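## Task

Scene 1: Press the green button to start the chart recorder. Its pen carriage begins moving at once, makes one pass only and never pauses. A pen inks its lane, the lane matching a key's colour, whenever that key is fully pressed while the carriage moves; a half-pressed key may or may not ink. At the end, each printed box needs ink along its horizontal centre line, and no ink may lie anywhere outside a box. Measured on the ruler at the sheet's edge, the pens begin at 68 mm and travel at 9.61 mm/s. Arm bases, in metres, with heading in degrees counter-clockwise from +x: arm1 (+0.65, +0.36, +0.74) heading -166; arm2 (+0.65, -0.36, +0.77) heading +169; arm3 (-0.65, +0.10, +0.76) heading +8; arm4 (-0.08, -0.65, +0.81) heading +98. The result must stand without any robot holding it in place.

## Robot and tools

Setup. Four identical i2rt Big YAM arms (arm1 to arm4) stand around a table holding a chart recorder with a green start button and coloured keys. Each arm has six revolute joints, a two-finger gripper and a fisheye camera on the wrist. Reach is roughly 1.0 m from the joint1 axis. There is also a fixed overhead camera, cam_sheet, about 2.37 m above the floor looking down at the sheet. Timing matters: the carriage moves at a fixed speed from a known ruler mark, so a key must be down exactly while its pen crosses each box. Distance along the ruler divided by speed gives the time from the button press; the simulation keeps running during the writer's thinking, so delays between replies shift timing.

Frame. One shared world frame, origin on the floor, +z up, metres. Arm bases and headings are given in the task. hand means the point midway between the fingertips; the hand's z axis runs along the fingers, and the fingers open along its y axis.

execute_actions. Argument actions is a list holding a single action or nothing. The action is an object keyed by arm name; each arm entry has one key, joints, an object mapping joint names to absolute targets (not offsets). Only name joints you want to change; any arm or joint omitted may still be driving toward its earlier target. All arms named start together and may finish at different times. Units and ranges: joint1_rad -2.879 to 2.879 (rotation about the base, positive counter-clockwise seen from above, 0 points along the base heading); joint2_rad 0 to 3.141 (shoulder, 0 = upper arm back and near horizontal, increasing lifts it up then forward); joint3_rad 0 to 3.019 (elbow, 0 = folded, increasing opens); joint4_rad -1.692 to 1.57 (wrist pitch, positive tips fingers up); joint5_rad -1.57 to 1.57 (sideways wrist swing, positive to the arm's right); joint6_rad -2.094 to 2.094 (hand roll, positive clockwise viewed from behind); gripper_m 0 to 0.093 (metres between fingertips). Done tolerances are about ±0.045, 0.14, 0.09, 0.055, 0.03, 0.035 rad and 0.003 m. Out-of-range values or unknown keys reject the whole call. An empty actions list simply reports state and images. Argument cameras picks images: names from arm1_cam_wrist, arm2_cam_wrist, arm3_cam_wrist, arm4_cam_wrist, cam_sheet, or "all"; omitted or null gives all, [] gives none.

wait(seconds 0 to 10): sends nothing new, lets time pass, returns state and images. zoom_image(camera, region [x0,y0,x1,y1] in pixels, top-left origin, at most 504x504) enlarges part of that camera's latest full image; useful on cam_sheet to inspect ink. read_manual(section "licences") only returns licence text. finished_scene(scene) ends a scene irreversibly and reports success; call it only once the ink is complete and arms are off the keys.

Reading results. joint_positions gives current joint values. A pictures line lists the image order. joint_status per joint: off_target (stopped short, may still push), contact_stop or time_out (target dropped, holds where stopped, though a timed-out joint may keep a nearby target and keep pushing, listed under on_its_own), not_followed (a self/inter-arm clearance check refused the targets; the arm may retry them on later actions), limit_stop_at_motor_heat (after a heat stop; resend the target). on_its_own lists uncommanded behaviour; its "held at" is the held target, not the position. If a result reports a stop, the rest of that reply's motion and finish calls are skipped. To relieve a stuck, pushing joint, command its reported position. Tiny target changes may produce no motion.

Hazards. The arms do not halt on contact; they keep pressing and can press hard. A hard squeeze between two arms fails the run, and a hard collision can; the clearance check may be late and ignores fingers, gripper bodies and wrist cameras, and no line reports contact. Sustained pushing or holding heats motors: MOTOR HOT appears from 85 °C, and at 100 °C an OVER-TEMPERATURE FAULT drops that arm until it cools. Since joints move at different speeds, the hand can sweep wide between postures, so plan clear paths. Avoid slams, drops, and very hard presses on keys or the button; press firmly enough to reach full travel, then lift.

Calibration. Camera intrinsics and extrinsics were supplied (cam_sheet pinhole, fx=fy 1182.82, 504x504; wrist cameras fisheye); actual poses may differ by a couple of degrees and millimetres.

Each tool is called after "Emit:" in YAML: its name, and indented under it one key for each argument.

## Session

Emit:
execute_actions:
  actions: []

Scene clock: 0.00 s.
arm1.joint_positions: joint1_rad=-0.705 joint2_rad=+0.468 joint3_rad=+1.641 joint4_rad=-1.440 joint5_rad=+0.013 joint6_rad=+0.427 gripper_m=+0.094
arm1.joint_status: not commanded
arm1.hand: x=+0.5542 y=+0.4055 z=+1.3918 quat_wxyz=(+0.021, -0.719, +0.346, +0.602) (m; scene frame)
arm2.joint_positions: joint1_rad=-0.864 joint2_rad=+0.463 joint3_rad=+1.435 joint4_rad=-1.284 joint5_rad=-0.004 joint6_rad=-0.074 gripper_m=+0.095
arm2.joint_status: not commanded
arm2.hand: x=+0.5726 y=-0.2178 z=+1.3676 quat_wxyz=(-0.315, +0.711, -0.383, -0.498) (m; scene frame)
arm3.joint_positions: joint1_rad=+0.021 joint2_rad=+0.443 joint3_rad=+1.719 joint4_rad=-1.559 joint5_rad=+0.234 joint6_rad=-0.442 gripper_m=+0.095
arm3.joint_status: not commanded
arm3.hand: x=-0.5956 y=+0.0699 z=+1.4172 quat_wxyz=(-0.579, +0.170, -0.778, +0.177) (m; scene frame)
arm4.joint_positions: joint1_rad=+0.425 joint2_rad=+0.294 joint3_rad=+1.608 joint4_rad=-1.219 joint5_rad=-0.209 joint6_rad=-0.745 gripper_m=+0.094
arm4.joint_status: not commanded
arm4.hand: x=-0.1110 y=-0.6481 z=+1.5036 quat_wxyz=(-0.518, +0.673, -0.017, -0.528) (m; scene frame)
pictures: arm1_cam_wrist, arm2_cam_wrist, arm3_cam_wrist, arm4_cam_wrist, cam_sheet
Images, in order (width x height): arm1_cam_wrist 504x504, arm2_cam_wrist 504x504, arm3_cam_wrist 504x504, arm4_cam_wrist 504x504, cam_sheet 504x504.

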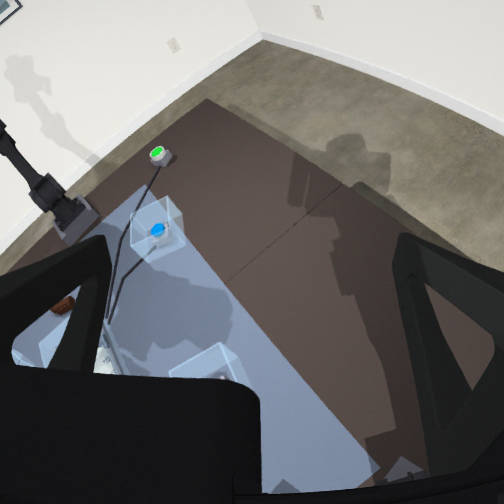

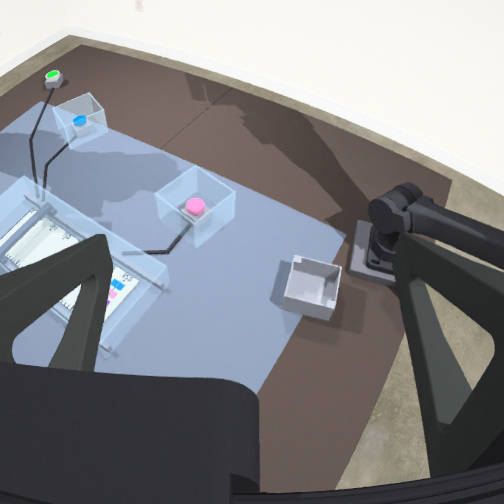

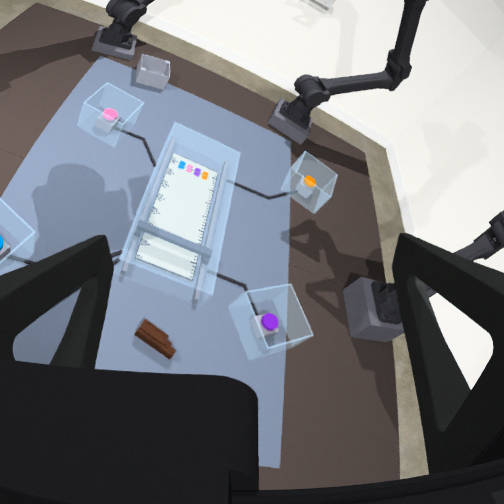

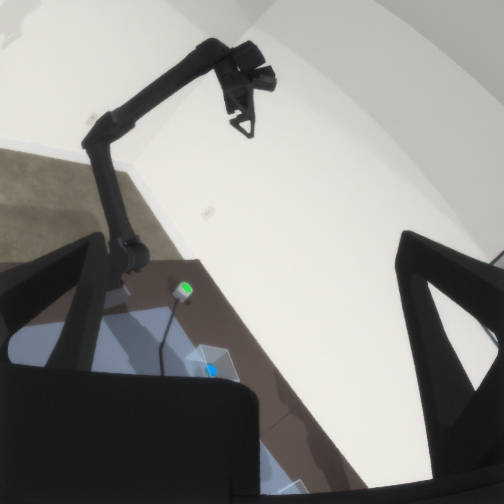

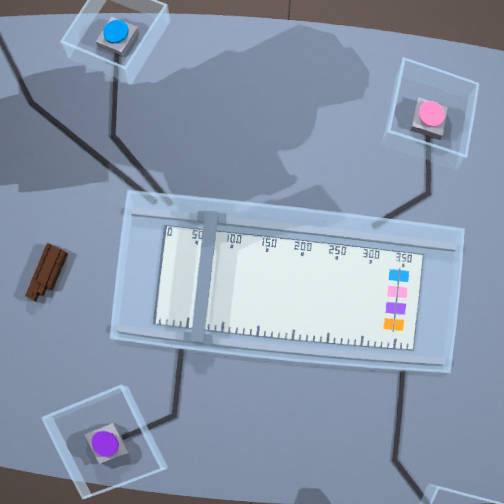

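Emit:
zoom_image:
  camera: "cam_sheet"
  region: [140, 200, 480, 380]

Emit:
zoom_image:
  camera: "arm3_cam_wrist"
  region: [60, 60, 360, 380]

Emit:
zoom_image:
  camera: "arm2_cam_wrist"
  region: [0, 50, 360, 360]

Region (140, 200, 480, 380) of cam_sheet's 504x504 image, scaled by 1.482, with more detail than that image has; it fills the top 267 rows of this view, and the rest is white.

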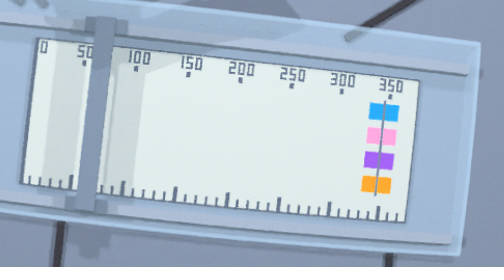

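Region (60, 60, 360, 380) of arm3_cam_wrist's 504x504 image, scaled by 1.575, with more detail than that image has; it fills the left 472 columns of this view, and the rest is white.

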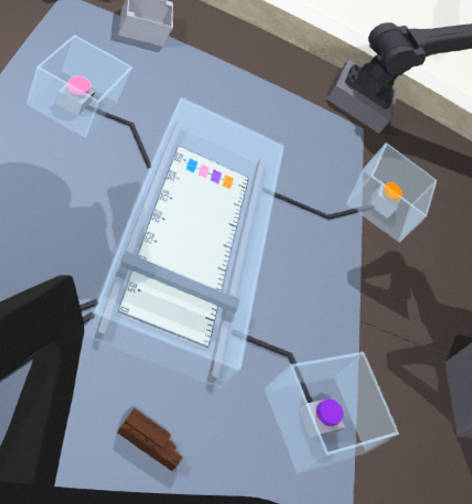

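Region (0, 50, 360, 360) of arm2_cam_wrist's 504x504 image, scaled by 1.400, with more detail than that image has; it fills the top 434 rows of this view, and the rest is white.

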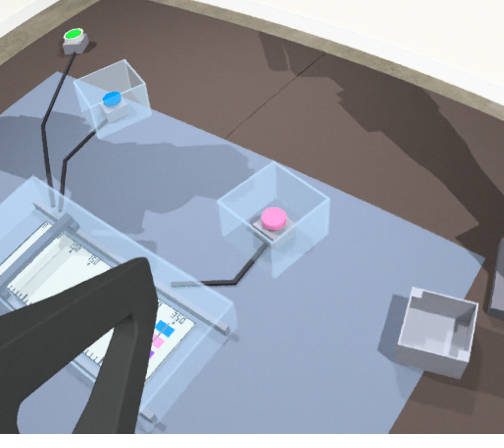

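Emit:
execute_actions:
  actions:
    - {"arm1":{"joints":{"joint1_rad":0.065,"joint2_rad":1.526,"joint3_rad":1.325,"joint4_rad":-1.37,"joint5_rad":0,"joint6_rad":0,"gripper_m":0}},"arm2":{"joints":{"joint1_rad":0.354,"joint2_rad":1.287,"joint3_rad":1.002,"joint4_rad":-1.286,"joint5_rad":0,"joint6_rad":0,"gripper_m":0}},"arm3":{"joints":{"joint1_rad":1.35,"joint2_rad":1.318,"joint3_rad":1.056,"joint4_rad":-1.309,"joint5_rad":0,"joint6_rad":0,"gripper_m":0}},"arm4":{"joints":{"joint1_rad":0.237,"joint2_rad":1.412,"joint3_rad":1.009,"joint4_rad":-1.168,"joint5_rad":0,"joint6_rad":0,"gripper_m":0}}}

Scene clock: 47.50 s.
arm1.joint_positions: joint1_rad=+0.068 joint2_rad=+1.507 joint3_rad=+1.328 joint4_rad=-1.373 joint5_rad=+0.002 joint6_rad=+0.011 gripper_m=+0.001
arm1.joint_status: all done
arm1.hand: x=+0.2218 y=+0.2262 z=+0.9373 quat_wxyz=(+0.000, -0.989, -0.147, +0.003) (m; scene frame)
arm2.joint_positions: joint1_rad=+0.354 joint2_rad=+1.281 joint3_rad=+0.982 joint4_rad=-1.284 joint5_rad=+0.001 joint6_rad=-0.012 gripper_m=+0.001
arm2.joint_status: all done
arm2.hand: x=+0.3138 y=-0.4119 z=+0.9225 quat_wxyz=(-0.001, +0.997, +0.083, +0.004) (m; scene frame)
arm3.joint_positions: joint1_rad=+1.346 joint2_rad=+1.323 joint3_rad=+1.042 joint4_rad=-1.300 joint5_rad=+0.002 joint6_rad=-0.011 gripper_m=+0.001
arm3.joint_status: all done
arm3.hand: x=-0.6200 y=+0.4582 z=+0.9264 quat_wxyz=(+0.003, +0.681, -0.732, +0.006) (m; scene frame)
arm4.joint_positions: joint1_rad=+0.240 joint2_rad=+1.413 joint3_rad=+0.983 joint4_rad=-1.165 joint5_rad=-0.002 joint6_rad=-0.012 gripper_m=+0.001
arm4.joint_status: all done
arm4.hand: x=-0.2153 y=-0.3046 z=+0.9143 quat_wxyz=(+0.015, +0.830, -0.557, +0.007) (m; scene frame)
pictures: arm1_cam_wrist, arm2_cam_wrist, arm3_cam_wrist, arm4_cam_wrist, cam_sheet
camera_calibration (this result's frames):
arm1_cam_wrist: T_world_to_cam=[[-0.29933, 0.954144, -0.00325719, -0.143469], [0.78038, 0.246779, 0.574549, -0.758931], [0.549007, 0.169438, -0.818463, 0.7326], [0, 0, 0, 1]] pos_world=[0.147107, 0.200048, 1.03518]
arm2_cam_wrist: T_world_to_cam=[[-0.138862, 0.990312, 0.000337814, 0.449397], [0.796594, 0.111496, 0.594144, -0.748866], [0.58835, 0.0827733, -0.804359, 0.713042], [0, 0, 0, 1]] pos_world=[0.239428, -0.420568, 1.01832]
arm3_cam_wrist: T_world_to_cam=[[0.997012, -0.077161, 0.00369202, 0.648249], [-0.0638806, -0.796653, 0.601051, -0.226159], [-0.0434365, -0.599491, -0.799202, 1.11368], [0, 0, 0, 1]] pos_world=[-0.612385, 0.537489, 1.02359]
arm4_cam_wrist: T_world_to_cam=[[0.925046, 0.379591, -0.0141713, 0.325339], [0.306458, -0.723741, 0.618291, -0.716422], [0.224441, -0.57629, -0.785822, 0.71717], [0, 0, 0, 1]] pos_world=[-0.242363, -0.228701, 1.01114]
Images, in order (width x height): arm1_cam_wrist 504x504, arm2_cam_wrist 504x504, arm3_cam_wrist 504x504, arm4_cam_wrist 504x504, cam_sheet 504x504.

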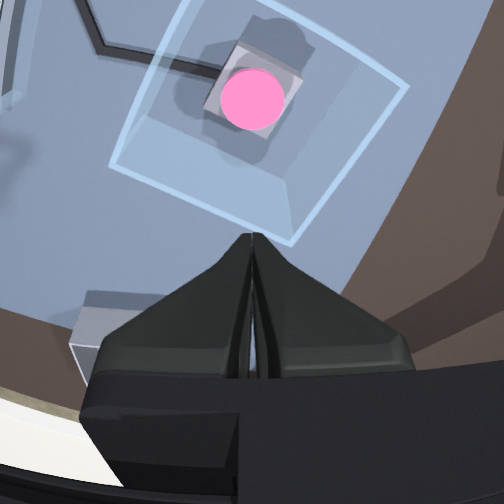

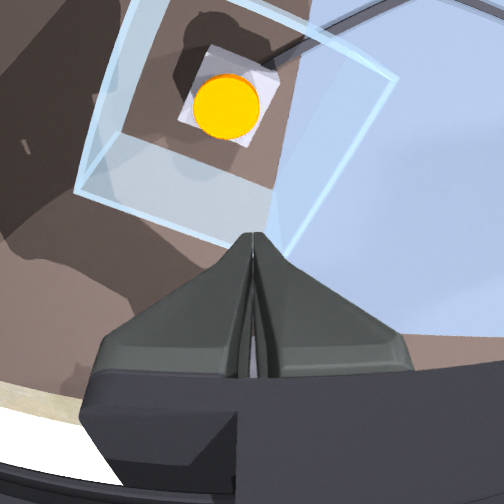

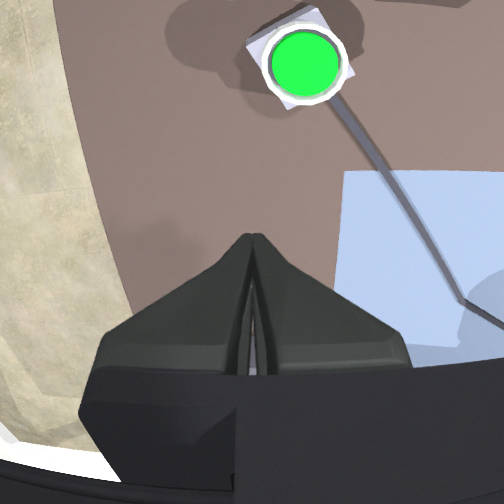

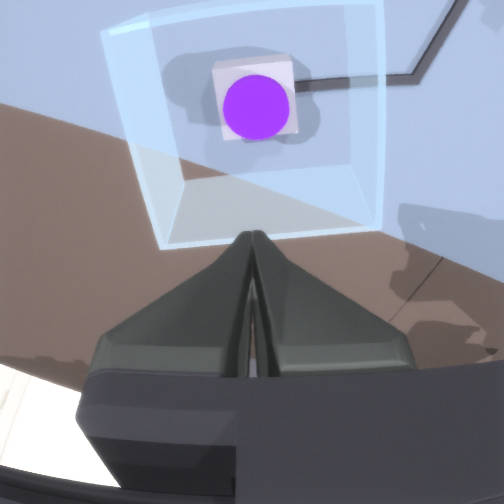

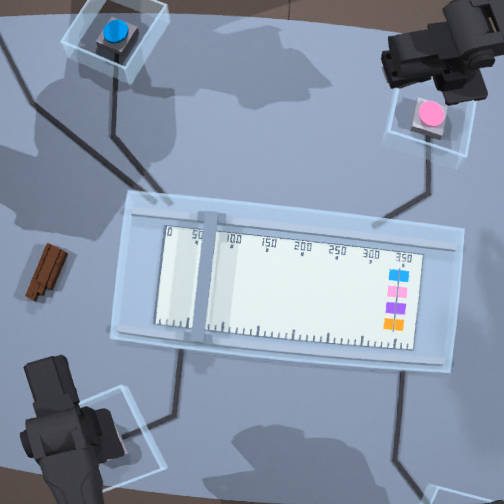

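Emit:
execute_actions:
  actions:
    - {"arm1":{"joints":{"joint1_rad":0.069,"joint2_rad":1.71,"joint3_rad":1.11,"joint4_rad":-0.97}},"arm2":{"joints":{"joint1_rad":0.382,"joint2_rad":1.508,"joint3_rad":0.751,"joint4_rad":-0.813}},"arm3":{"joints":{"joint1_rad":0.393,"joint2_rad":1.538,"joint3_rad":1.283,"joint4_rad":-1.316}},"arm4":{"joints":{"joint1_rad":0.232,"joint2_rad":1.665,"joint3_rad":0.799,"joint4_rad":-0.705}}}

Scene clock: 66.80 s.
arm1.joint_positions: joint1_rad=+0.068 joint2_rad=+1.693 joint3_rad=+1.125 joint4_rad=-0.987 joint5_rad=+0.002 joint6_rad=+0.011 gripper_m=+0.001
arm1.joint_status: all done
arm1.hand: x=+0.2092 y=+0.2220 z=+0.7849 quat_wxyz=(+0.000, -0.989, -0.147, +0.002) (m; scene frame)
arm2.joint_positions: joint1_rad=+0.376 joint2_rad=+1.519 joint3_rad=+0.713 joint4_rad=-0.891 joint5_rad=+0.001 joint6_rad=-0.006 gripper_m=+0.001
arm2.joint_status: joint4_rad time_out (moved +0.393 of +0.471); the others done
arm2.on_its_own: joint4_rad reads -0.891 and still pushes toward -0.813 since a time_out
arm2.hand: x=+0.3509 y=-0.4128 z=+0.7608 quat_wxyz=(-0.006, +0.994, +0.091, +0.061) (m; scene frame)
arm3.joint_positions: joint1_rad=+0.395 joint2_rad=+1.543 joint3_rad=+1.244 joint4_rad=-1.313 joint5_rad=+0.001 joint6_rad=-0.009 gripper_m=+0.001
arm3.joint_status: all done
arm3.hand: x=-0.2772 y=+0.3216 z=+0.9184 quat_wxyz=(+0.018, +0.269, -0.963, +0.007) (m; scene frame)
arm4.joint_positions: joint1_rad=+0.240 joint2_rad=+1.684 joint3_rad=+0.761 joint4_rad=-0.766 joint5_rad=-0.002 joint6_rad=-0.009 gripper_m=+0.001
arm4.joint_status: joint4_rad time_out (moved +0.399 of +0.460); the others done
arm4.on_its_own: joint4_rad reads -0.766 and still pushes toward -0.705 since a time_out
arm4.hand: x=-0.2035 y=-0.3402 z=+0.7547 quat_wxyz=(+0.041, +0.828, -0.557, +0.046) (m; scene frame)
pictures: arm1_cam_wrist, arm2_cam_wrist, arm3_cam_wrist, arm4_cam_wrist, cam_sheet
camera_calibration (this result's frames):
arm1_cam_wrist: T_world_to_cam=[[-0.299323, 0.954146, -0.00325245, -0.143775], [0.778493, 0.246188, 0.577356, -0.662223], [0.551683, 0.170284, -0.816486, 0.613183], [0, 0, 0, 1]] pos_world=[0.134218, 0.195798, 0.882526]
arm2_cam_wrist: T_world_to_cam=[[-0.1545, 0.987988, 0.00292859, 0.45802], [0.723056, 0.11105, 0.681805, -0.723252], [0.67329, 0.107457, -0.731528, 0.486181], [0, 0, 0, 1]] pos_world=[0.266375, -0.424445, 0.847431]
arm3_cam_wrist: T_world_to_cam=[[0.514301, -0.857606, 0.00258434, 0.414185], [-0.672303, -0.401301, 0.622066, -0.623385], [-0.53245, -0.321666, -0.782961, 0.800445], [0, 0, 0, 1]] pos_world=[-0.205922, 0.362518, 1.01343]
arm4_cam_wrist: T_world_to_cam=[[0.926061, 0.377093, -0.0145689, 0.325303], [0.282618, -0.667432, 0.688957, -0.686176], [0.250077, -0.642133, -0.724656, 0.505206], [0, 0, 0, 1]] pos_world=[-0.233665, -0.256236, 0.843585]
Images, in order (width x height): arm1_cam_wrist 504x504, arm2_cam_wrist 504x504, arm3_cam_wrist 504x504, arm4_cam_wrist 504x504, cam_sheet 504x504.

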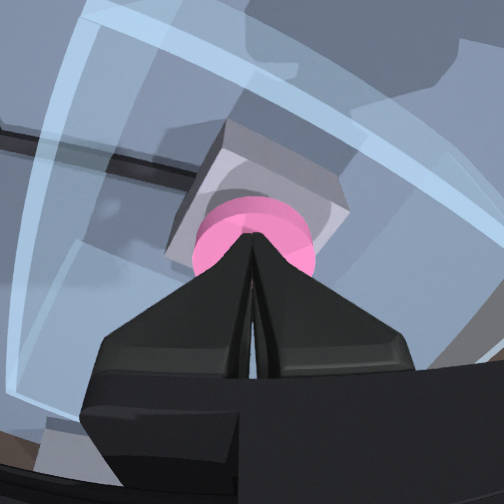

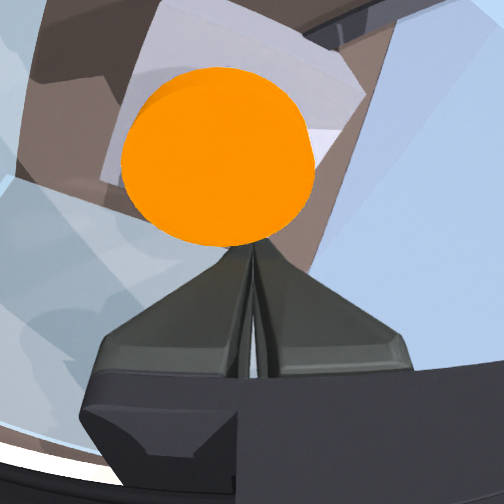

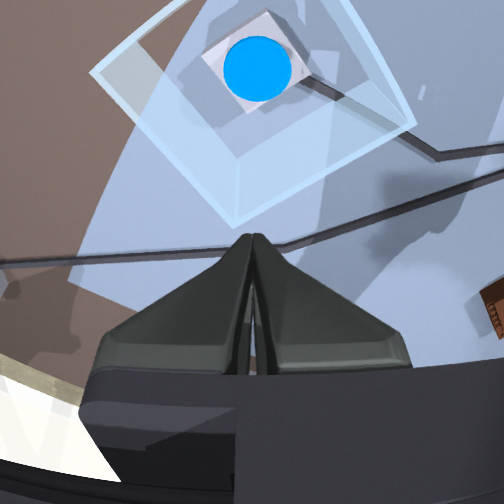

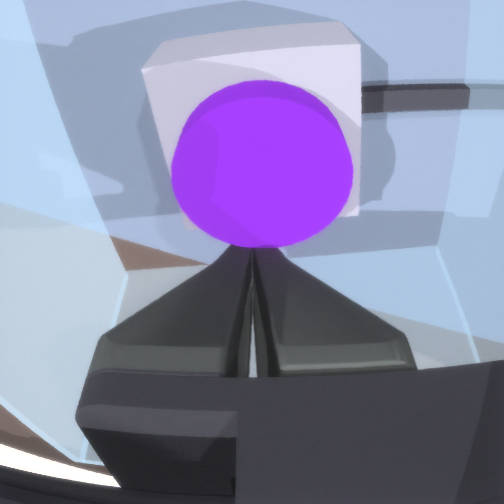

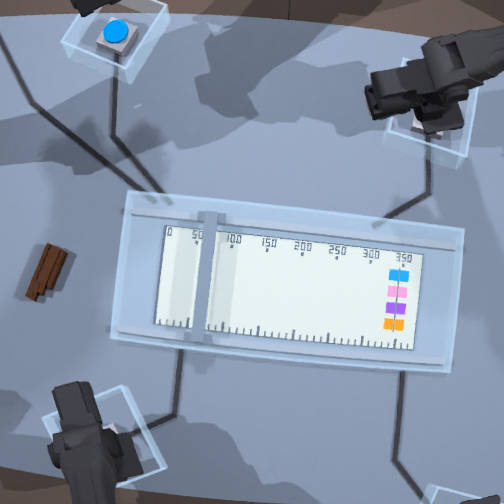

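Emit:
execute_actions:
  actions:
    - {"arm1":{"joints":{"joint2_rad":1.76}},"arm2":{"joints":{"joint2_rad":1.428,"joint3_rad":0.82,"joint4_rad":-0.942}},"arm3":{"joints":{"joint1_rad":0.385,"joint2_rad":1.6,"joint3_rad":1.17,"joint4_rad":-1.026}},"arm4":{"joints":{"joint2_rad":1.574,"joint3_rad":0.855,"joint4_rad":-0.827}}}

Scene clock: 78.33 s.
arm1.joint_positions: joint1_rad=+0.068 joint2_rad=+1.704 joint3_rad=+1.125 joint4_rad=-0.983 joint5_rad=+0.002 joint6_rad=+0.011 gripper_m=+0.001
arm1.joint_status: all done
arm1.hand: x=+0.2093 y=+0.2220 z=+0.7800 quat_wxyz=(+0.001, -0.989, -0.147, -0.002) (m; scene frame)
arm2.joint_positions: joint1_rad=+0.376 joint2_rad=+1.421 joint3_rad=+0.795 joint4_rad=-0.934 joint5_rad=+0.001 joint6_rad=-0.006 gripper_m=+0.001
arm2.joint_status: all done
arm2.hand: x=+0.3108 y=-0.4201 z=+0.8136 quat_wxyz=(+0.000, +0.996, +0.091, -0.007) (m; scene frame)
arm3.joint_positions: joint1_rad=+0.395 joint2_rad=+1.597 joint3_rad=+1.168 joint4_rad=-1.038 joint5_rad=+0.001 joint6_rad=-0.009 gripper_m=+0.001
arm3.joint_status: all done
arm3.hand: x=-0.2439 y=+0.3412 z=+0.8697 quat_wxyz=(-0.052, +0.269, -0.962, -0.011) (m; scene frame)
arm4.joint_positions: joint1_rad=+0.240 joint2_rad=+1.569 joint3_rad=+0.835 joint4_rad=-0.820 joint5_rad=-0.002 joint6_rad=-0.009 gripper_m=+0.001
arm4.joint_status: all done
arm4.hand: x=-0.2187 y=-0.2996 z=+0.8119 quat_wxyz=(+0.003, +0.830, -0.558, -0.010) (m; scene frame)
pictures: arm1_cam_wrist, arm2_cam_wrist, arm3_cam_wrist, arm4_cam_wrist, cam_sheet
camera_calibration (this result's frames):
arm1_cam_wrist: T_world_to_cam=[[-0.299309, 0.954151, -0.00324236, -0.143797], [0.77448, 0.24493, 0.583259, -0.66297], [0.557311, 0.172063, -0.81228, 0.604326], [0, 0, 0, 1]] pos_world=[0.13362, 0.195602, 0.877098]
arm2_cam_wrist: T_world_to_cam=[[-0.154334, 0.988019, -0.0000314239, 0.461253], [0.807728, 0.12619, 0.575892, -0.663247], [0.568996, 0.0888542, -0.817526, 0.647115], [0, 0, 0, 1]] pos_world=[0.238704, -0.429531, 0.911006]
arm3_cam_wrist: T_world_to_cam=[[0.514448, -0.857516, 0.00316156, 0.413466], [-0.742238, -0.443437, 0.50244, -0.461478], [-0.429449, -0.260826, -0.864606, 0.861643], [0, 0, 0, 1]] pos_world=[-0.185202, 0.374656, 0.97554]
arm4_cam_wrist: T_world_to_cam=[[0.926066, 0.377127, -0.0133365, 0.323966], [0.312986, -0.747859, 0.585446, -0.627564], [0.210813, -0.546335, -0.810602, 0.666397], [0, 0, 0, 1]] pos_world=[-0.24408, -0.22743, 0.911908]
Images, in order (width x height): arm1_cam_wrist 504x504, arm2_cam_wrist 504x504, arm3_cam_wrist 504x504, arm4_cam_wrist 504x504, cam_sheet 504x504.

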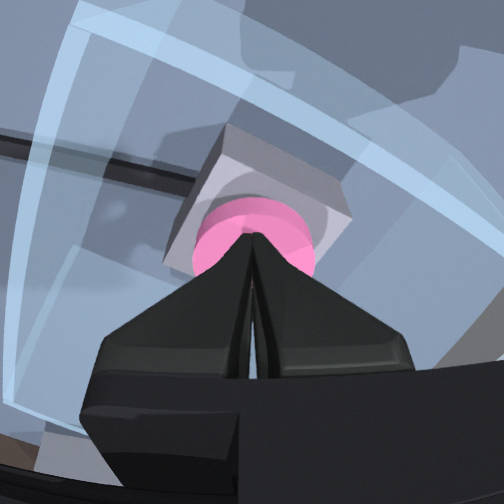

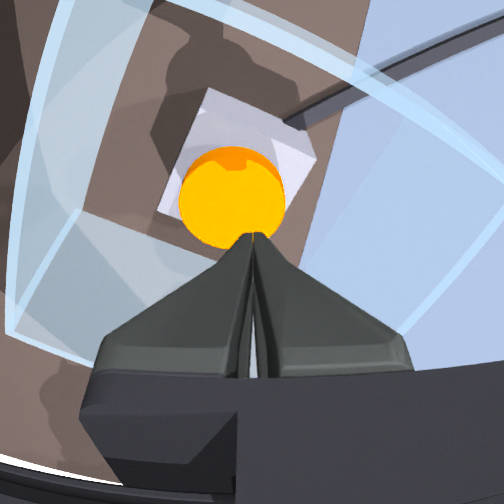

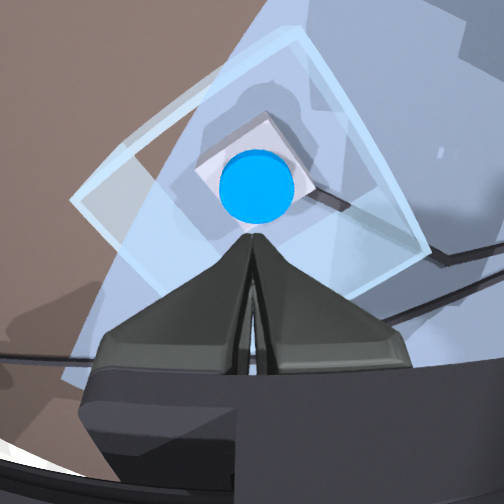

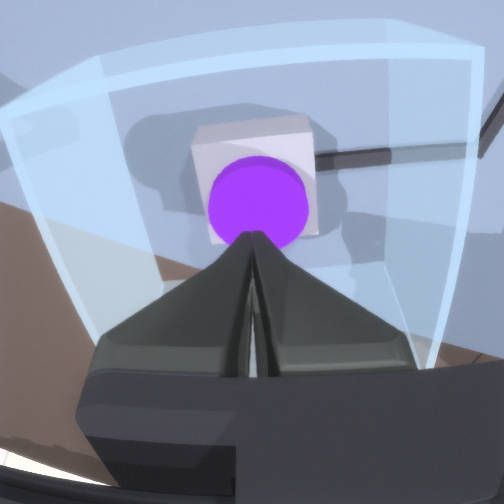

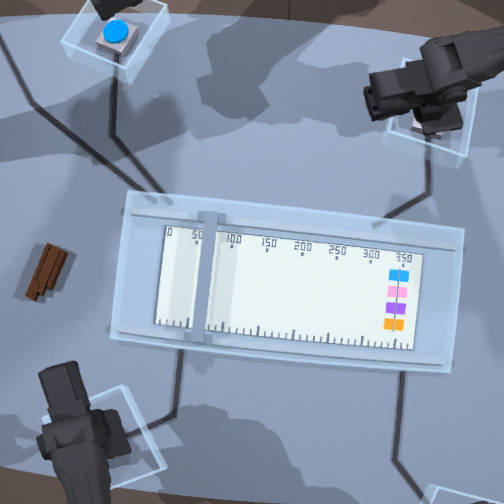

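Emit:
execute_actions:
  actions:
    - {"arm1":{"joints":{"joint2_rad":1.84}},"arm2":{"joints":{"joint1_rad":0.415,"joint2_rad":1.57,"joint3_rad":0.845}},"arm3":{"joints":{"joint1_rad":0.37,"joint2_rad":1.8}},"arm4":{"joints":{"joint2_rad":1.715,"joint3_rad":0.885}}}
  cameras: []

Emit:
wait:
  seconds: 1

Scene clock: 87.17 s.
arm1.joint_positions: joint1_rad=+0.068 joint2_rad=+1.709 joint3_rad=+1.127 joint4_rad=-0.987 joint5_rad=+0.002 joint6_rad=+0.011 gripper_m=+0.001
arm1.joint_status: all done
arm1.hand: x=+0.2097 y=+0.2222 z=+0.7783 quat_wxyz=(+0.001, -0.989, -0.147, -0.005) (m; scene frame)
arm2.joint_positions: joint1_rad=+0.411 joint2_rad=+1.548 joint3_rad=+0.829 joint4_rad=-0.941 joint5_rad=+0.000 joint6_rad=-0.006 gripper_m=+0.001
arm2.joint_status: all done
arm2.hand: x=+0.3109 y=-0.4324 z=+0.7824 quat_wxyz=(-0.005, +0.993, +0.108, +0.043) (m; scene frame)
arm3.joint_positions: joint1_rad=+0.382 joint2_rad=+1.801 joint3_rad=+1.168 joint4_rad=-1.036 joint5_rad=+0.001 joint6_rad=-0.009 gripper_m=+0.001
arm3.joint_status: all done
arm3.hand: x=-0.2528 y=+0.3286 z=+0.7789 quat_wxyz=(+0.045, +0.263, -0.964, +0.015) (m; scene frame)
arm4.joint_positions: joint1_rad=+0.240 joint2_rad=+1.705 joint3_rad=+0.868 joint4_rad=-0.826 joint5_rad=-0.002 joint6_rad=-0.009 gripper_m=+0.001
arm4.joint_status: all done
arm4.hand: x=-0.2177 y=-0.3037 z=+0.7723 quat_wxyz=(+0.034, +0.829, -0.557, +0.035) (m; scene frame)
pictures: none
No camera images: the call's "cameras" was empty. Leave "cameras" out to get every camera's image.

Scene clock: 88.17 s.
arm1.joint_positions: joint1_rad=+0.068 joint2_rad=+1.709 joint3_rad=+1.127 joint4_rad=-0.987 joint5_rad=+0.002 joint6_rad=+0.011 gripper_m=+0.001
arm1.joint_status: all done
arm1.hand: x=+0.2097 y=+0.2222 z=+0.7783 quat_wxyz=(+0.001, -0.989, -0.147, -0.005) (m; scene frame)
arm2.joint_positions: joint1_rad=+0.411 joint2_rad=+1.548 joint3_rad=+0.829 joint4_rad=-0.941 joint5_rad=+0.000 joint6_rad=-0.006 gripper_m=+0.001
arm2.joint_status: all done
arm2.hand: x=+0.3109 y=-0.4324 z=+0.7824 quat_wxyz=(-0.005, +0.993, +0.108, +0.043) (m; scene frame)
arm3.joint_positions: joint1_rad=+0.382 joint2_rad=+1.801 joint3_rad=+1.168 joint4_rad=-1.036 joint5_rad=+0.001 joint6_rad=-0.009 gripper_m=+0.001
arm3.joint_status: all done
arm3.hand: x=-0.2528 y=+0.3286 z=+0.7789 quat_wxyz=(+0.045, +0.263, -0.964, +0.015) (m; scene frame)
arm4.joint_positions: joint1_rad=+0.240 joint2_rad=+1.705 joint3_rad=+0.868 joint4_rad=-0.826 joint5_rad=-0.002 joint6_rad=-0.009 gripper_m=+0.001
arm4.joint_status: all done
arm4.hand: x=-0.2177 y=-0.3037 z=+0.7723 quat_wxyz=(+0.034, +0.829, -0.557, +0.035) (m; scene frame)
wait: 1.00 s; at rest by 0.27 s
pictures: arm1_cam_wrist, arm2_cam_wrist, arm3_cam_wrist, arm4_cam_wrist, cam_sheet
camera_calibration (this result's frames):
arm1_cam_wrist: T_world_to_cam=[[-0.299295, 0.954155, -0.0032327, -0.143812], [0.77064, 0.243726, 0.588823, -0.665603], [0.562616, 0.173741, -0.808256, 0.598024], [0, 0, 0, 1]] pos_world=[0.13344, 0.195543, 0.874814]
arm2_cam_wrist: T_world_to_cam=[[-0.188583, 0.982055, 0.00189398, 0.479953], [0.742903, 0.141397, 0.654295, -0.678453], [0.642286, 0.124796, -0.756237, 0.567453], [0, 0, 0, 1]] pos_world=[0.230069, -0.446225, 0.872128]
arm3_cam_wrist: T_world_to_cam=[[0.503058, -0.86425, 0.0023357, 0.407474], [-0.646075, -0.374266, 0.665216, -0.55324], [-0.574039, -0.336151, -0.746647, 0.67236], [0, 0, 0, 1]] pos_world=[-0.176456, 0.371115, 0.869088]
arm4_cam_wrist: T_world_to_cam=[[0.926057, 0.377111, -0.0143355, 0.324785], [0.288784, -0.683678, 0.670215, -0.658998], [0.242945, -0.624797, -0.742028, 0.562059], [0, 0, 0, 1]] pos_world=[-0.247011, -0.221849, 0.86339]
Images, in order (width x height): arm1_cam_wrist 504x504, arm2_cam_wrist 504x504, arm3_cam_wrist 504x504, arm4_cam_wrist 504x504, cam_sheet 504x504.

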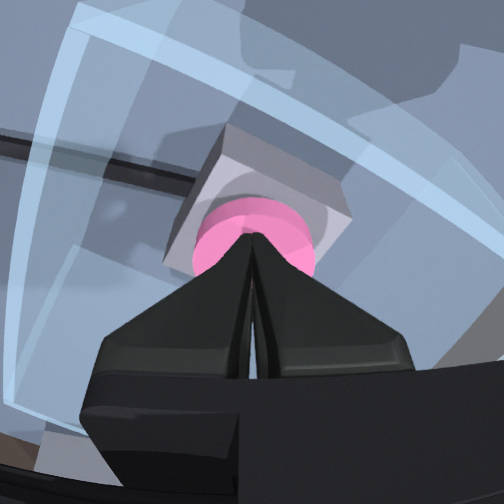

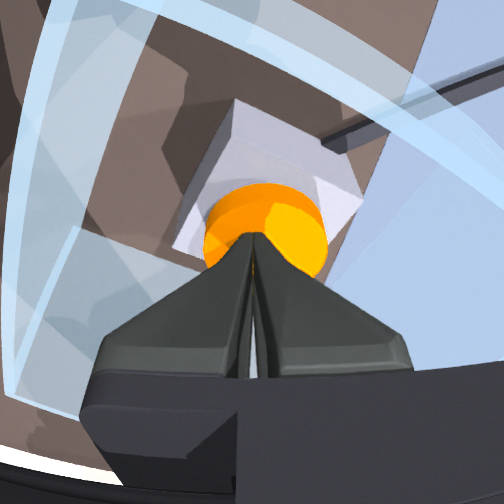

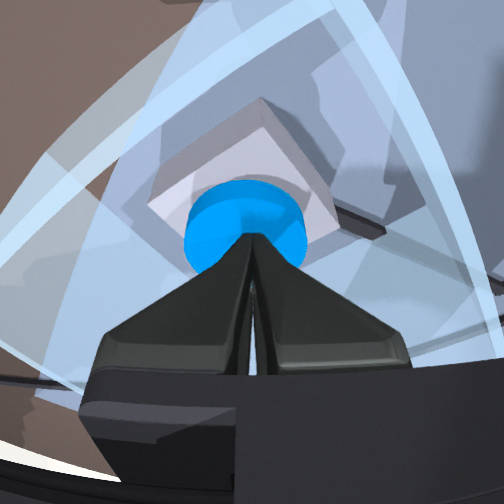

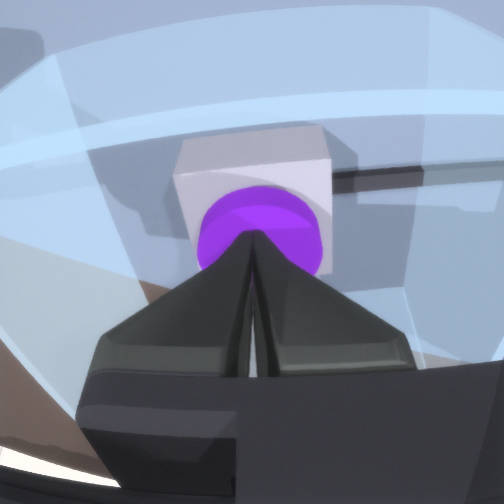

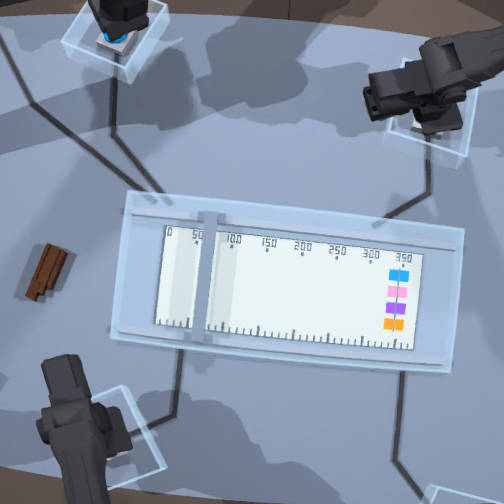

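Emit:
execute_actions:
  actions:
    - {"arm1":{"joints":{"joint2_rad":1.8}},"arm2":{"joints":{"joint2_rad":1.66}},"arm3":{"joints":{"joint2_rad":1.89}},"arm4":{"joints":{"joint2_rad":1.8}}}
  cameras: []

Emit:
wait:
  seconds: 0.7

Scene clock: 91.10 s.
arm1.joint_positions: joint1_rad=+0.068 joint2_rad=+1.709 joint3_rad=+1.127 joint4_rad=-0.987 joint5_rad=+0.002 joint6_rad=+0.011 gripper_m=+0.001
arm1.joint_status: all done
arm1.hand: x=+0.2097 y=+0.2222 z=+0.7785 quat_wxyz=(+0.001, -0.989, -0.147, -0.005) (m; scene frame)
arm2.joint_positions: joint1_rad=+0.411 joint2_rad=+1.576 joint3_rad=+0.850 joint4_rad=-0.970 joint5_rad=+0.000 joint6_rad=-0.006 gripper_m=+0.001
arm2.joint_status: all done
arm2.hand: x=+0.3108 y=-0.4324 z=+0.7796 quat_wxyz=(-0.007, +0.992, +0.108, +0.060) (m; scene frame)
arm3.joint_positions: joint1_rad=+0.382 joint2_rad=+1.820 joint3_rad=+1.171 joint4_rad=-1.034 joint5_rad=+0.001 joint6_rad=-0.009 gripper_m=+0.001
arm3.joint_status: all done
arm3.hand: x=-0.2529 y=+0.3284 z=+0.7715 quat_wxyz=(+0.052, +0.262, -0.963, +0.016) (m; scene frame)
arm4.joint_positions: joint1_rad=+0.240 joint2_rad=+1.723 joint3_rad=+0.883 joint4_rad=-0.846 joint5_rad=-0.002 joint6_rad=-0.009 gripper_m=+0.001
arm4.joint_status: all done
arm4.hand: x=-0.2178 y=-0.3036 z=+0.7700 quat_wxyz=(+0.040, +0.828, -0.557, +0.045) (m; scene frame)
pictures: none
No camera images: the call's "cameras" was empty. Leave "cameras" out to get every camera's image.

Scene clock: 91.80 s.
arm1.joint_positions: joint1_rad=+0.068 joint2_rad=+1.709 joint3_rad=+1.127 joint4_rad=-0.987 joint5_rad=+0.002 joint6_rad=+0.011 gripper_m=+0.001
arm1.joint_status: all done
arm1.hand: x=+0.2097 y=+0.2222 z=+0.7785 quat_wxyz=(+0.001, -0.989, -0.147, -0.005) (m; scene frame)
arm2.joint_positions: joint1_rad=+0.411 joint2_rad=+1.576 joint3_rad=+0.850 joint4_rad=-0.970 joint5_rad=+0.000 joint6_rad=-0.006 gripper_m=+0.001
arm2.joint_status: all done
arm2.hand: x=+0.3108 y=-0.4324 z=+0.7796 quat_wxyz=(-0.007, +0.992, +0.108, +0.060) (m; scene frame)
arm3.joint_positions: joint1_rad=+0.382 joint2_rad=+1.820 joint3_rad=+1.171 joint4_rad=-1.034 joint5_rad=+0.001 joint6_rad=-0.009 gripper_m=+0.001
arm3.joint_status: all done
arm3.hand: x=-0.2529 y=+0.3284 z=+0.7715 quat_wxyz=(+0.052, +0.262, -0.963, +0.016) (m; scene frame)
arm4.joint_positions: joint1_rad=+0.240 joint2_rad=+1.723 joint3_rad=+0.883 joint4_rad=-0.846 joint5_rad=-0.002 joint6_rad=-0.009 gripper_m=+0.001
arm4.joint_status: all done
arm4.hand: x=-0.2178 y=-0.3036 z=+0.7700 quat_wxyz=(+0.040, +0.828, -0.557, +0.045) (m; scene frame)
wait: 0.70 s; at rest by 0.27 s
pictures: arm1_cam_wrist, arm2_cam_wrist, arm3_cam_wrist, arm4_cam_wrist, cam_sheet
camera_calibration (this result's frames):
arm1_cam_wrist: T_world_to_cam=[[-0.299296, 0.954155, -0.00323324, -0.143811], [0.770854, 0.243793, 0.588514, -0.665492], [0.562322, 0.173648, -0.80848, 0.598438], [0, 0, 0, 1]] pos_world=[0.13344, 0.195543, 0.875012]
arm2_cam_wrist: T_world_to_cam=[[-0.188651, 0.982041, 0.00267422, 0.479368], [0.71975, 0.136411, 0.680699, -0.692019], [0.668109, 0.130339, -0.732558, 0.541331], [0, 0, 0, 1]] pos_world=[0.226846, -0.446916, 0.866331]
arm3_cam_wrist: T_world_to_cam=[[0.503037, -0.864262, 0.00228369, 0.407501], [-0.638122, -0.36963, 0.675407, -0.555836], [-0.582884, -0.341212, -0.737442, 0.659015], [0, 0, 0, 1]] pos_world=[-0.175549, 0.371598, 0.86047]
arm4_cam_wrist: T_world_to_cam=[[0.92606, 0.377095, -0.014548, 0.324942], [0.283177, -0.668905, 0.687297, -0.667306], [0.249445, -0.640598, -0.726231, 0.544894], [0, 0, 0, 1]] pos_world=[-0.247871, -0.219841, 0.859084]
Images, in order (width x height): arm1_cam_wrist 504x504, arm2_cam_wrist 504x504, arm3_cam_wrist 504x504, arm4_cam_wrist 504x504, cam_sheet 504x504.

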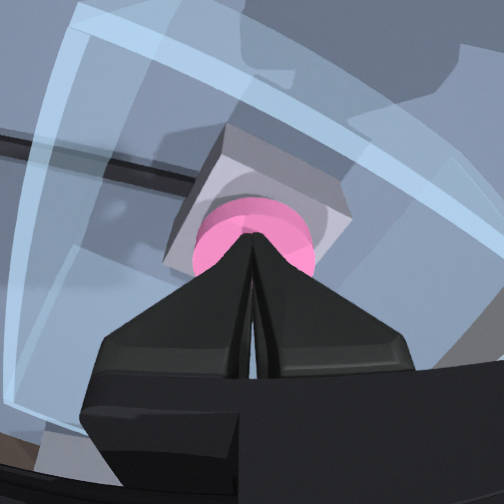

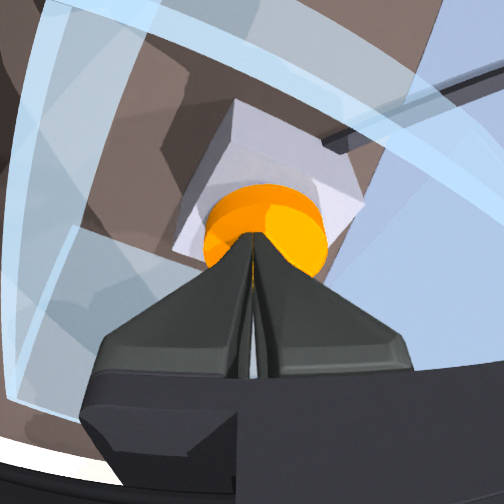

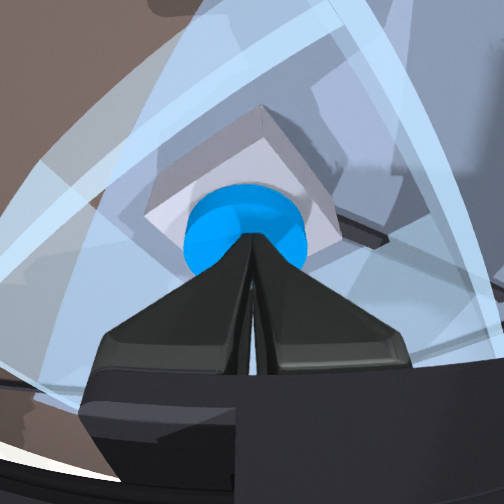

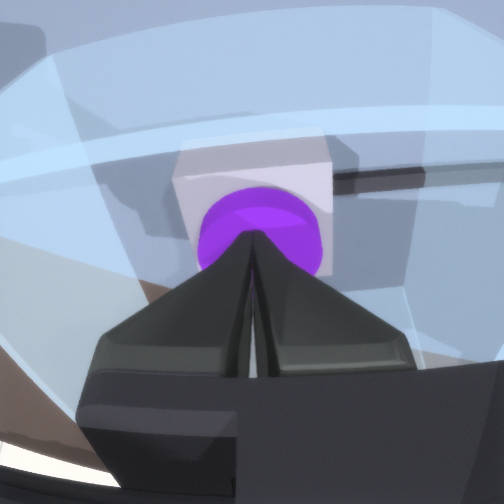

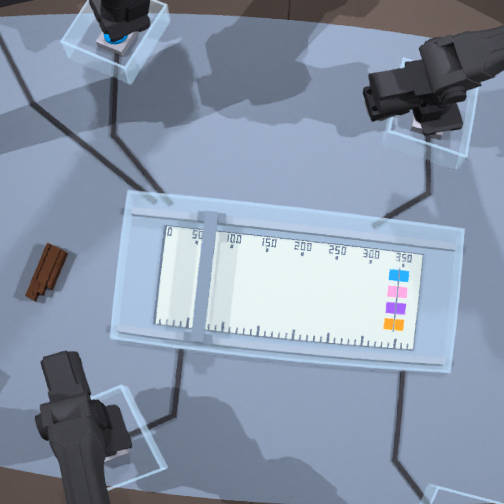

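Emit:
execute_actions:
  actions:
    - {"arm1":{"joints":{"joint2_rad":1.63}},"arm2":{"joints":{"joint2_rad":1.46,"joint3_rad":0.845,"joint4_rad":-0.942}},"arm3":{"joints":{"joint2_rad":1.6,"joint3_rad":1.17,"joint4_rad":-1.03}},"arm4":{"joints":{"joint2_rad":1.61,"joint3_rad":0.885,"joint4_rad":-0.827}}}
  cameras: []

Emit:
execute_actions:
  actions:
    - {"arm3":{"joints":{"joint1_rad":1.262,"joint2_rad":1.442,"joint3_rad":1.06,"joint4_rad":-1.168}}}

Scene clock: 111.30 s.
arm1.joint_positions: joint1_rad=+0.068 joint2_rad=+1.638 joint3_rad=+1.124 joint4_rad=-0.981 joint5_rad=+0.002 joint6_rad=+0.011 gripper_m=+0.001
arm1.joint_status: all done
arm1.hand: x=+0.2043 y=+0.2205 z=+0.8088 quat_wxyz=(-0.004, -0.989, -0.146, +0.031) (m; scene frame)
arm2.joint_positions: joint1_rad=+0.411 joint2_rad=+1.451 joint3_rad=+0.842 joint4_rad=-0.951 joint5_rad=+0.000 joint6_rad=-0.006 gripper_m=+0.001
arm2.joint_status: all done
arm2.hand: x=+0.2979 y=-0.4352 z=+0.8186 quat_wxyz=(+0.000, +0.994, +0.108, -0.007) (m; scene frame)
arm3.joint_positions: joint1_rad=+0.382 joint2_rad=+1.584 joint3_rad=+1.167 joint4_rad=-1.034 joint5_rad=+0.001 joint6_rad=-0.009 gripper_m=+0.001
arm3.joint_status: all done
arm3.hand: x=-0.2400 y=+0.3364 z=+0.8754 quat_wxyz=(-0.060, +0.262, -0.963, -0.013) (m; scene frame)
arm4.joint_positions: joint1_rad=+0.240 joint2_rad=+1.605 joint3_rad=+0.880 joint4_rad=-0.835 joint5_rad=-0.002 joint6_rad=-0.009 gripper_m=+0.001
arm4.joint_status: all done
arm4.hand: x=-0.2240 y=-0.2864 z=+0.8115 quat_wxyz=(+0.005, +0.830, -0.558, -0.007) (m; scene frame)
pictures: none
No camera images: the call's "cameras" was empty. Leave "cameras" out to get every camera's image.

Scene clock: 112.70 s.
arm1.joint_positions: joint1_rad=+0.068 joint2_rad=+1.638 joint3_rad=+1.124 joint4_rad=-0.981 joint5_rad=+0.002 joint6_rad=+0.011 gripper_m=+0.001
arm1.joint_status: not commanded
arm1.hand: x=+0.2043 y=+0.2205 z=+0.8088 quat_wxyz=(-0.004, -0.989, -0.146, +0.031) (m; scene frame)
arm2.joint_positions: joint1_rad=+0.411 joint2_rad=+1.451 joint3_rad=+0.842 joint4_rad=-0.951 joint5_rad=+0.000 joint6_rad=-0.006 gripper_m=+0.001
arm2.joint_status: not commanded
arm2.hand: x=+0.2979 y=-0.4352 z=+0.8186 quat_wxyz=(+0.000, +0.994, +0.108, -0.007) (m; scene frame)
arm3.joint_positions: joint1_rad=+1.259 joint2_rad=+1.437 joint3_rad=+1.058 joint4_rad=-1.158 joint5_rad=+0.001 joint6_rad=-0.009 gripper_m=+0.001
arm3.joint_status: all done
arm3.hand: x=-0.5819 y=+0.4963 z=+0.8919 quat_wxyz=(-0.014, +0.648, -0.762, -0.008) (m; scene frame)
arm4.joint_positions: joint1_rad=+0.240 joint2_rad=+1.605 joint3_rad=+0.880 joint4_rad=-0.835 joint5_rad=-0.002 joint6_rad=-0.009 gripper_m=+0.001
arm4.joint_status: not commanded
arm4.hand: x=-0.2240 y=-0.2864 z=+0.8115 quat_wxyz=(+0.005, +0.830, -0.558, -0.007) (m; scene frame)
pictures: arm1_cam_wrist, arm2_cam_wrist, arm3_cam_wrist, arm4_cam_wrist, cam_sheet
camera_calibration (this result's frames):
arm1_cam_wrist: T_world_to_cam=[[-0.299444, 0.954108, -0.00333112, -0.143621], [0.809882, 0.256021, 0.527773, -0.640297], [0.504406, 0.155341, -0.849379, 0.675213], [0, 0, 0, 1]] pos_world=[0.134978, 0.196072, 0.910965]
arm2_cam_wrist: T_world_to_cam=[[-0.188538, 0.982066, -0.000328383, 0.482], [0.803467, 0.154442, 0.574969, -0.639472], [0.564708, 0.108139, -0.818175, 0.67012], [0, 0, 0, 1]] pos_world=[0.226248, -0.447061, 0.91611]
arm3_cam_wrist: T_world_to_cam=[[0.986236, -0.165311, 0.00328358, 0.651188], [-0.138285, -0.81379, 0.564467, -0.17481], [-0.0906405, -0.557152, -0.825449, 1.0855], [0, 0, 0, 1]] pos_world=[-0.568008, 0.57018, 0.992564]
arm4_cam_wrist: T_world_to_cam=[[0.926064, 0.377129, -0.0133959, 0.323884], [0.311646, -0.744286, 0.59069, -0.619347], [0.212796, -0.551191, -0.806788, 0.670375], [0, 0, 0, 1]] pos_world=[-0.249573, -0.213613, 0.911031]
Images, in order (width x height): arm1_cam_wrist 504x504, arm2_cam_wrist 504x504, arm3_cam_wrist 504x504, arm4_cam_wrist 504x504, cam_sheet 504x504.

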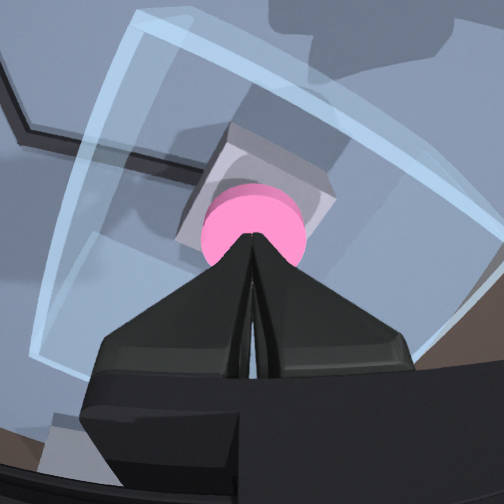

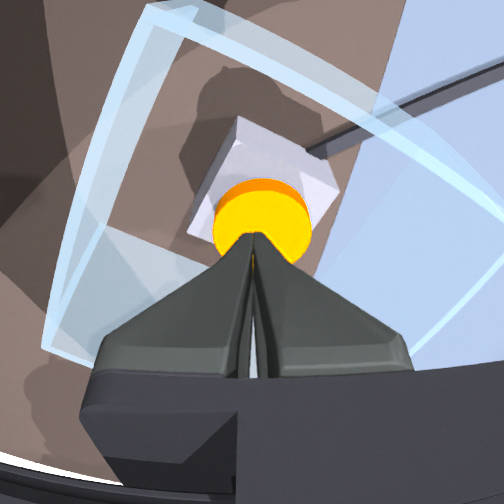

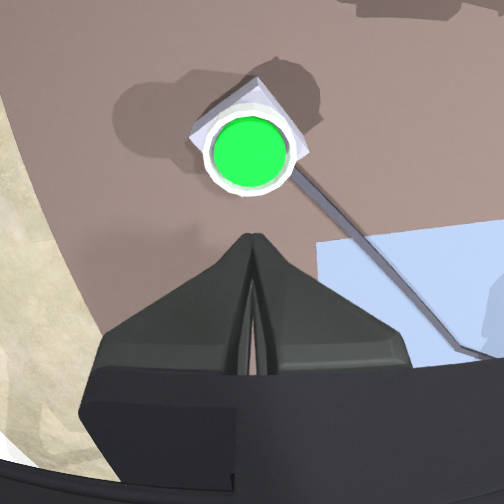

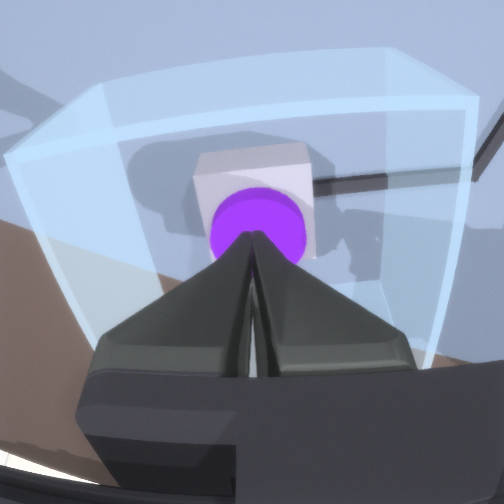

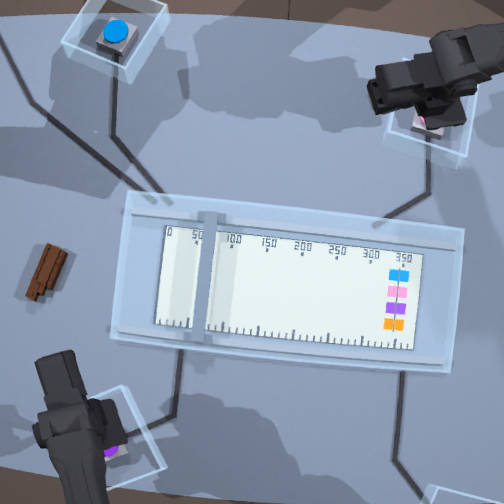

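Emit:
execute_actions:
  actions:
    - {"arm3":{"joints":{"joint2_rad":1.65}}}
  cameras: ["arm3_cam_wrist","cam_sheet"]

Emit:
zoom_image:
  camera: "cam_sheet"
  region: [320, 240, 440, 360]

Scene clock: 120.00 s.
arm1.joint_positions: joint1_rad=+0.068 joint2_rad=+1.638 joint3_rad=+1.124 joint4_rad=-0.981 joint5_rad=+0.002 joint6_rad=+0.011 gripper_m=+0.001
arm1.joint_status: not commanded
arm1.hand: x=+0.2043 y=+0.2205 z=+0.8088 quat_wxyz=(-0.004, -0.989, -0.146, +0.031) (m; scene frame)
arm2.joint_positions: joint1_rad=+0.411 joint2_rad=+1.451 joint3_rad=+0.842 joint4_rad=-0.951 joint5_rad=+0.000 joint6_rad=-0.006 gripper_m=+0.001
arm2.joint_status: not commanded
arm2.hand: x=+0.2979 y=-0.4352 z=+0.8186 quat_wxyz=(+0.000, +0.994, +0.108, -0.007) (m; scene frame)
arm3.joint_positions: joint1_rad=+1.259 joint2_rad=+1.660 joint3_rad=+1.058 joint4_rad=-1.158 joint5_rad=+0.001 joint6_rad=-0.009 gripper_m=+0.001
arm3.joint_status: all done
arm3.hand: x=-0.5833 y=+0.4861 z=+0.8082 quat_wxyz=(+0.071, +0.645, -0.758, +0.063) (m; scene frame)
arm4.joint_positions: joint1_rad=+0.240 joint2_rad=+1.605 joint3_rad=+0.880 joint4_rad=-0.835 joint5_rad=-0.002 joint6_rad=-0.009 gripper_m=+0.001
arm4.joint_status: not commanded
arm4.hand: x=-0.2240 y=-0.2864 z=+0.8115 quat_wxyz=(+0.005, +0.830, -0.558, -0.007) (m; scene frame)
pictures: arm3_cam_wrist, cam_sheet
camera_calibration (this result's frames):
arm3_cam_wrist: T_world_to_cam=[[0.986178, -0.16567, 0.00243143, 0.651958], [-0.114424, -0.670367, 0.733154, -0.32818], [-0.119832, -0.723299, -0.680058, 0.956848], [0, 0, 0, 1]] pos_world=[-0.565838, 0.580096, 0.889734]
Images, in order (width x height): arm3_cam_wrist 504x504, cam_sheet 504x504.

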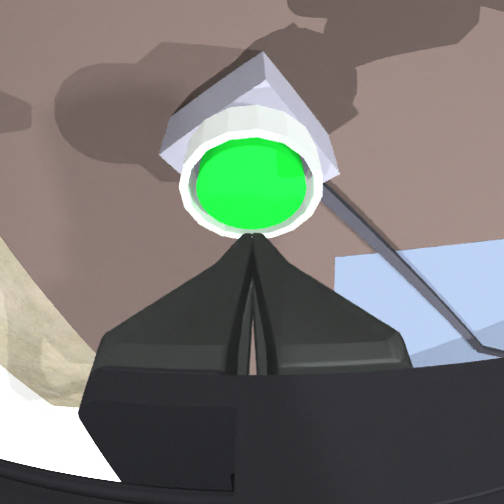

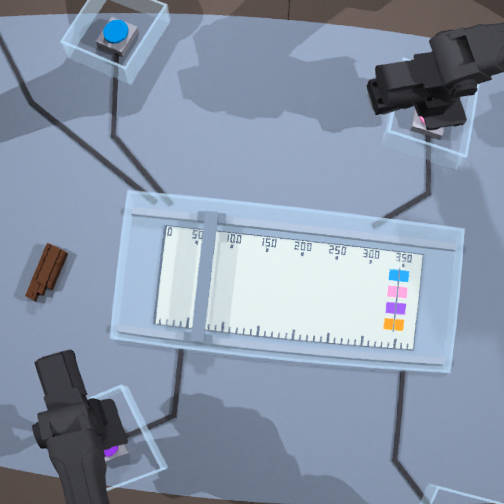

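Region (320, 240, 440, 360) of cam_sheet's 504x504 image, scaled by 4.200, with more detail than that image has.

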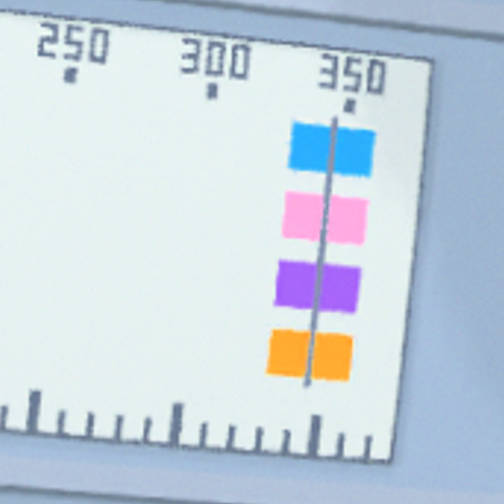

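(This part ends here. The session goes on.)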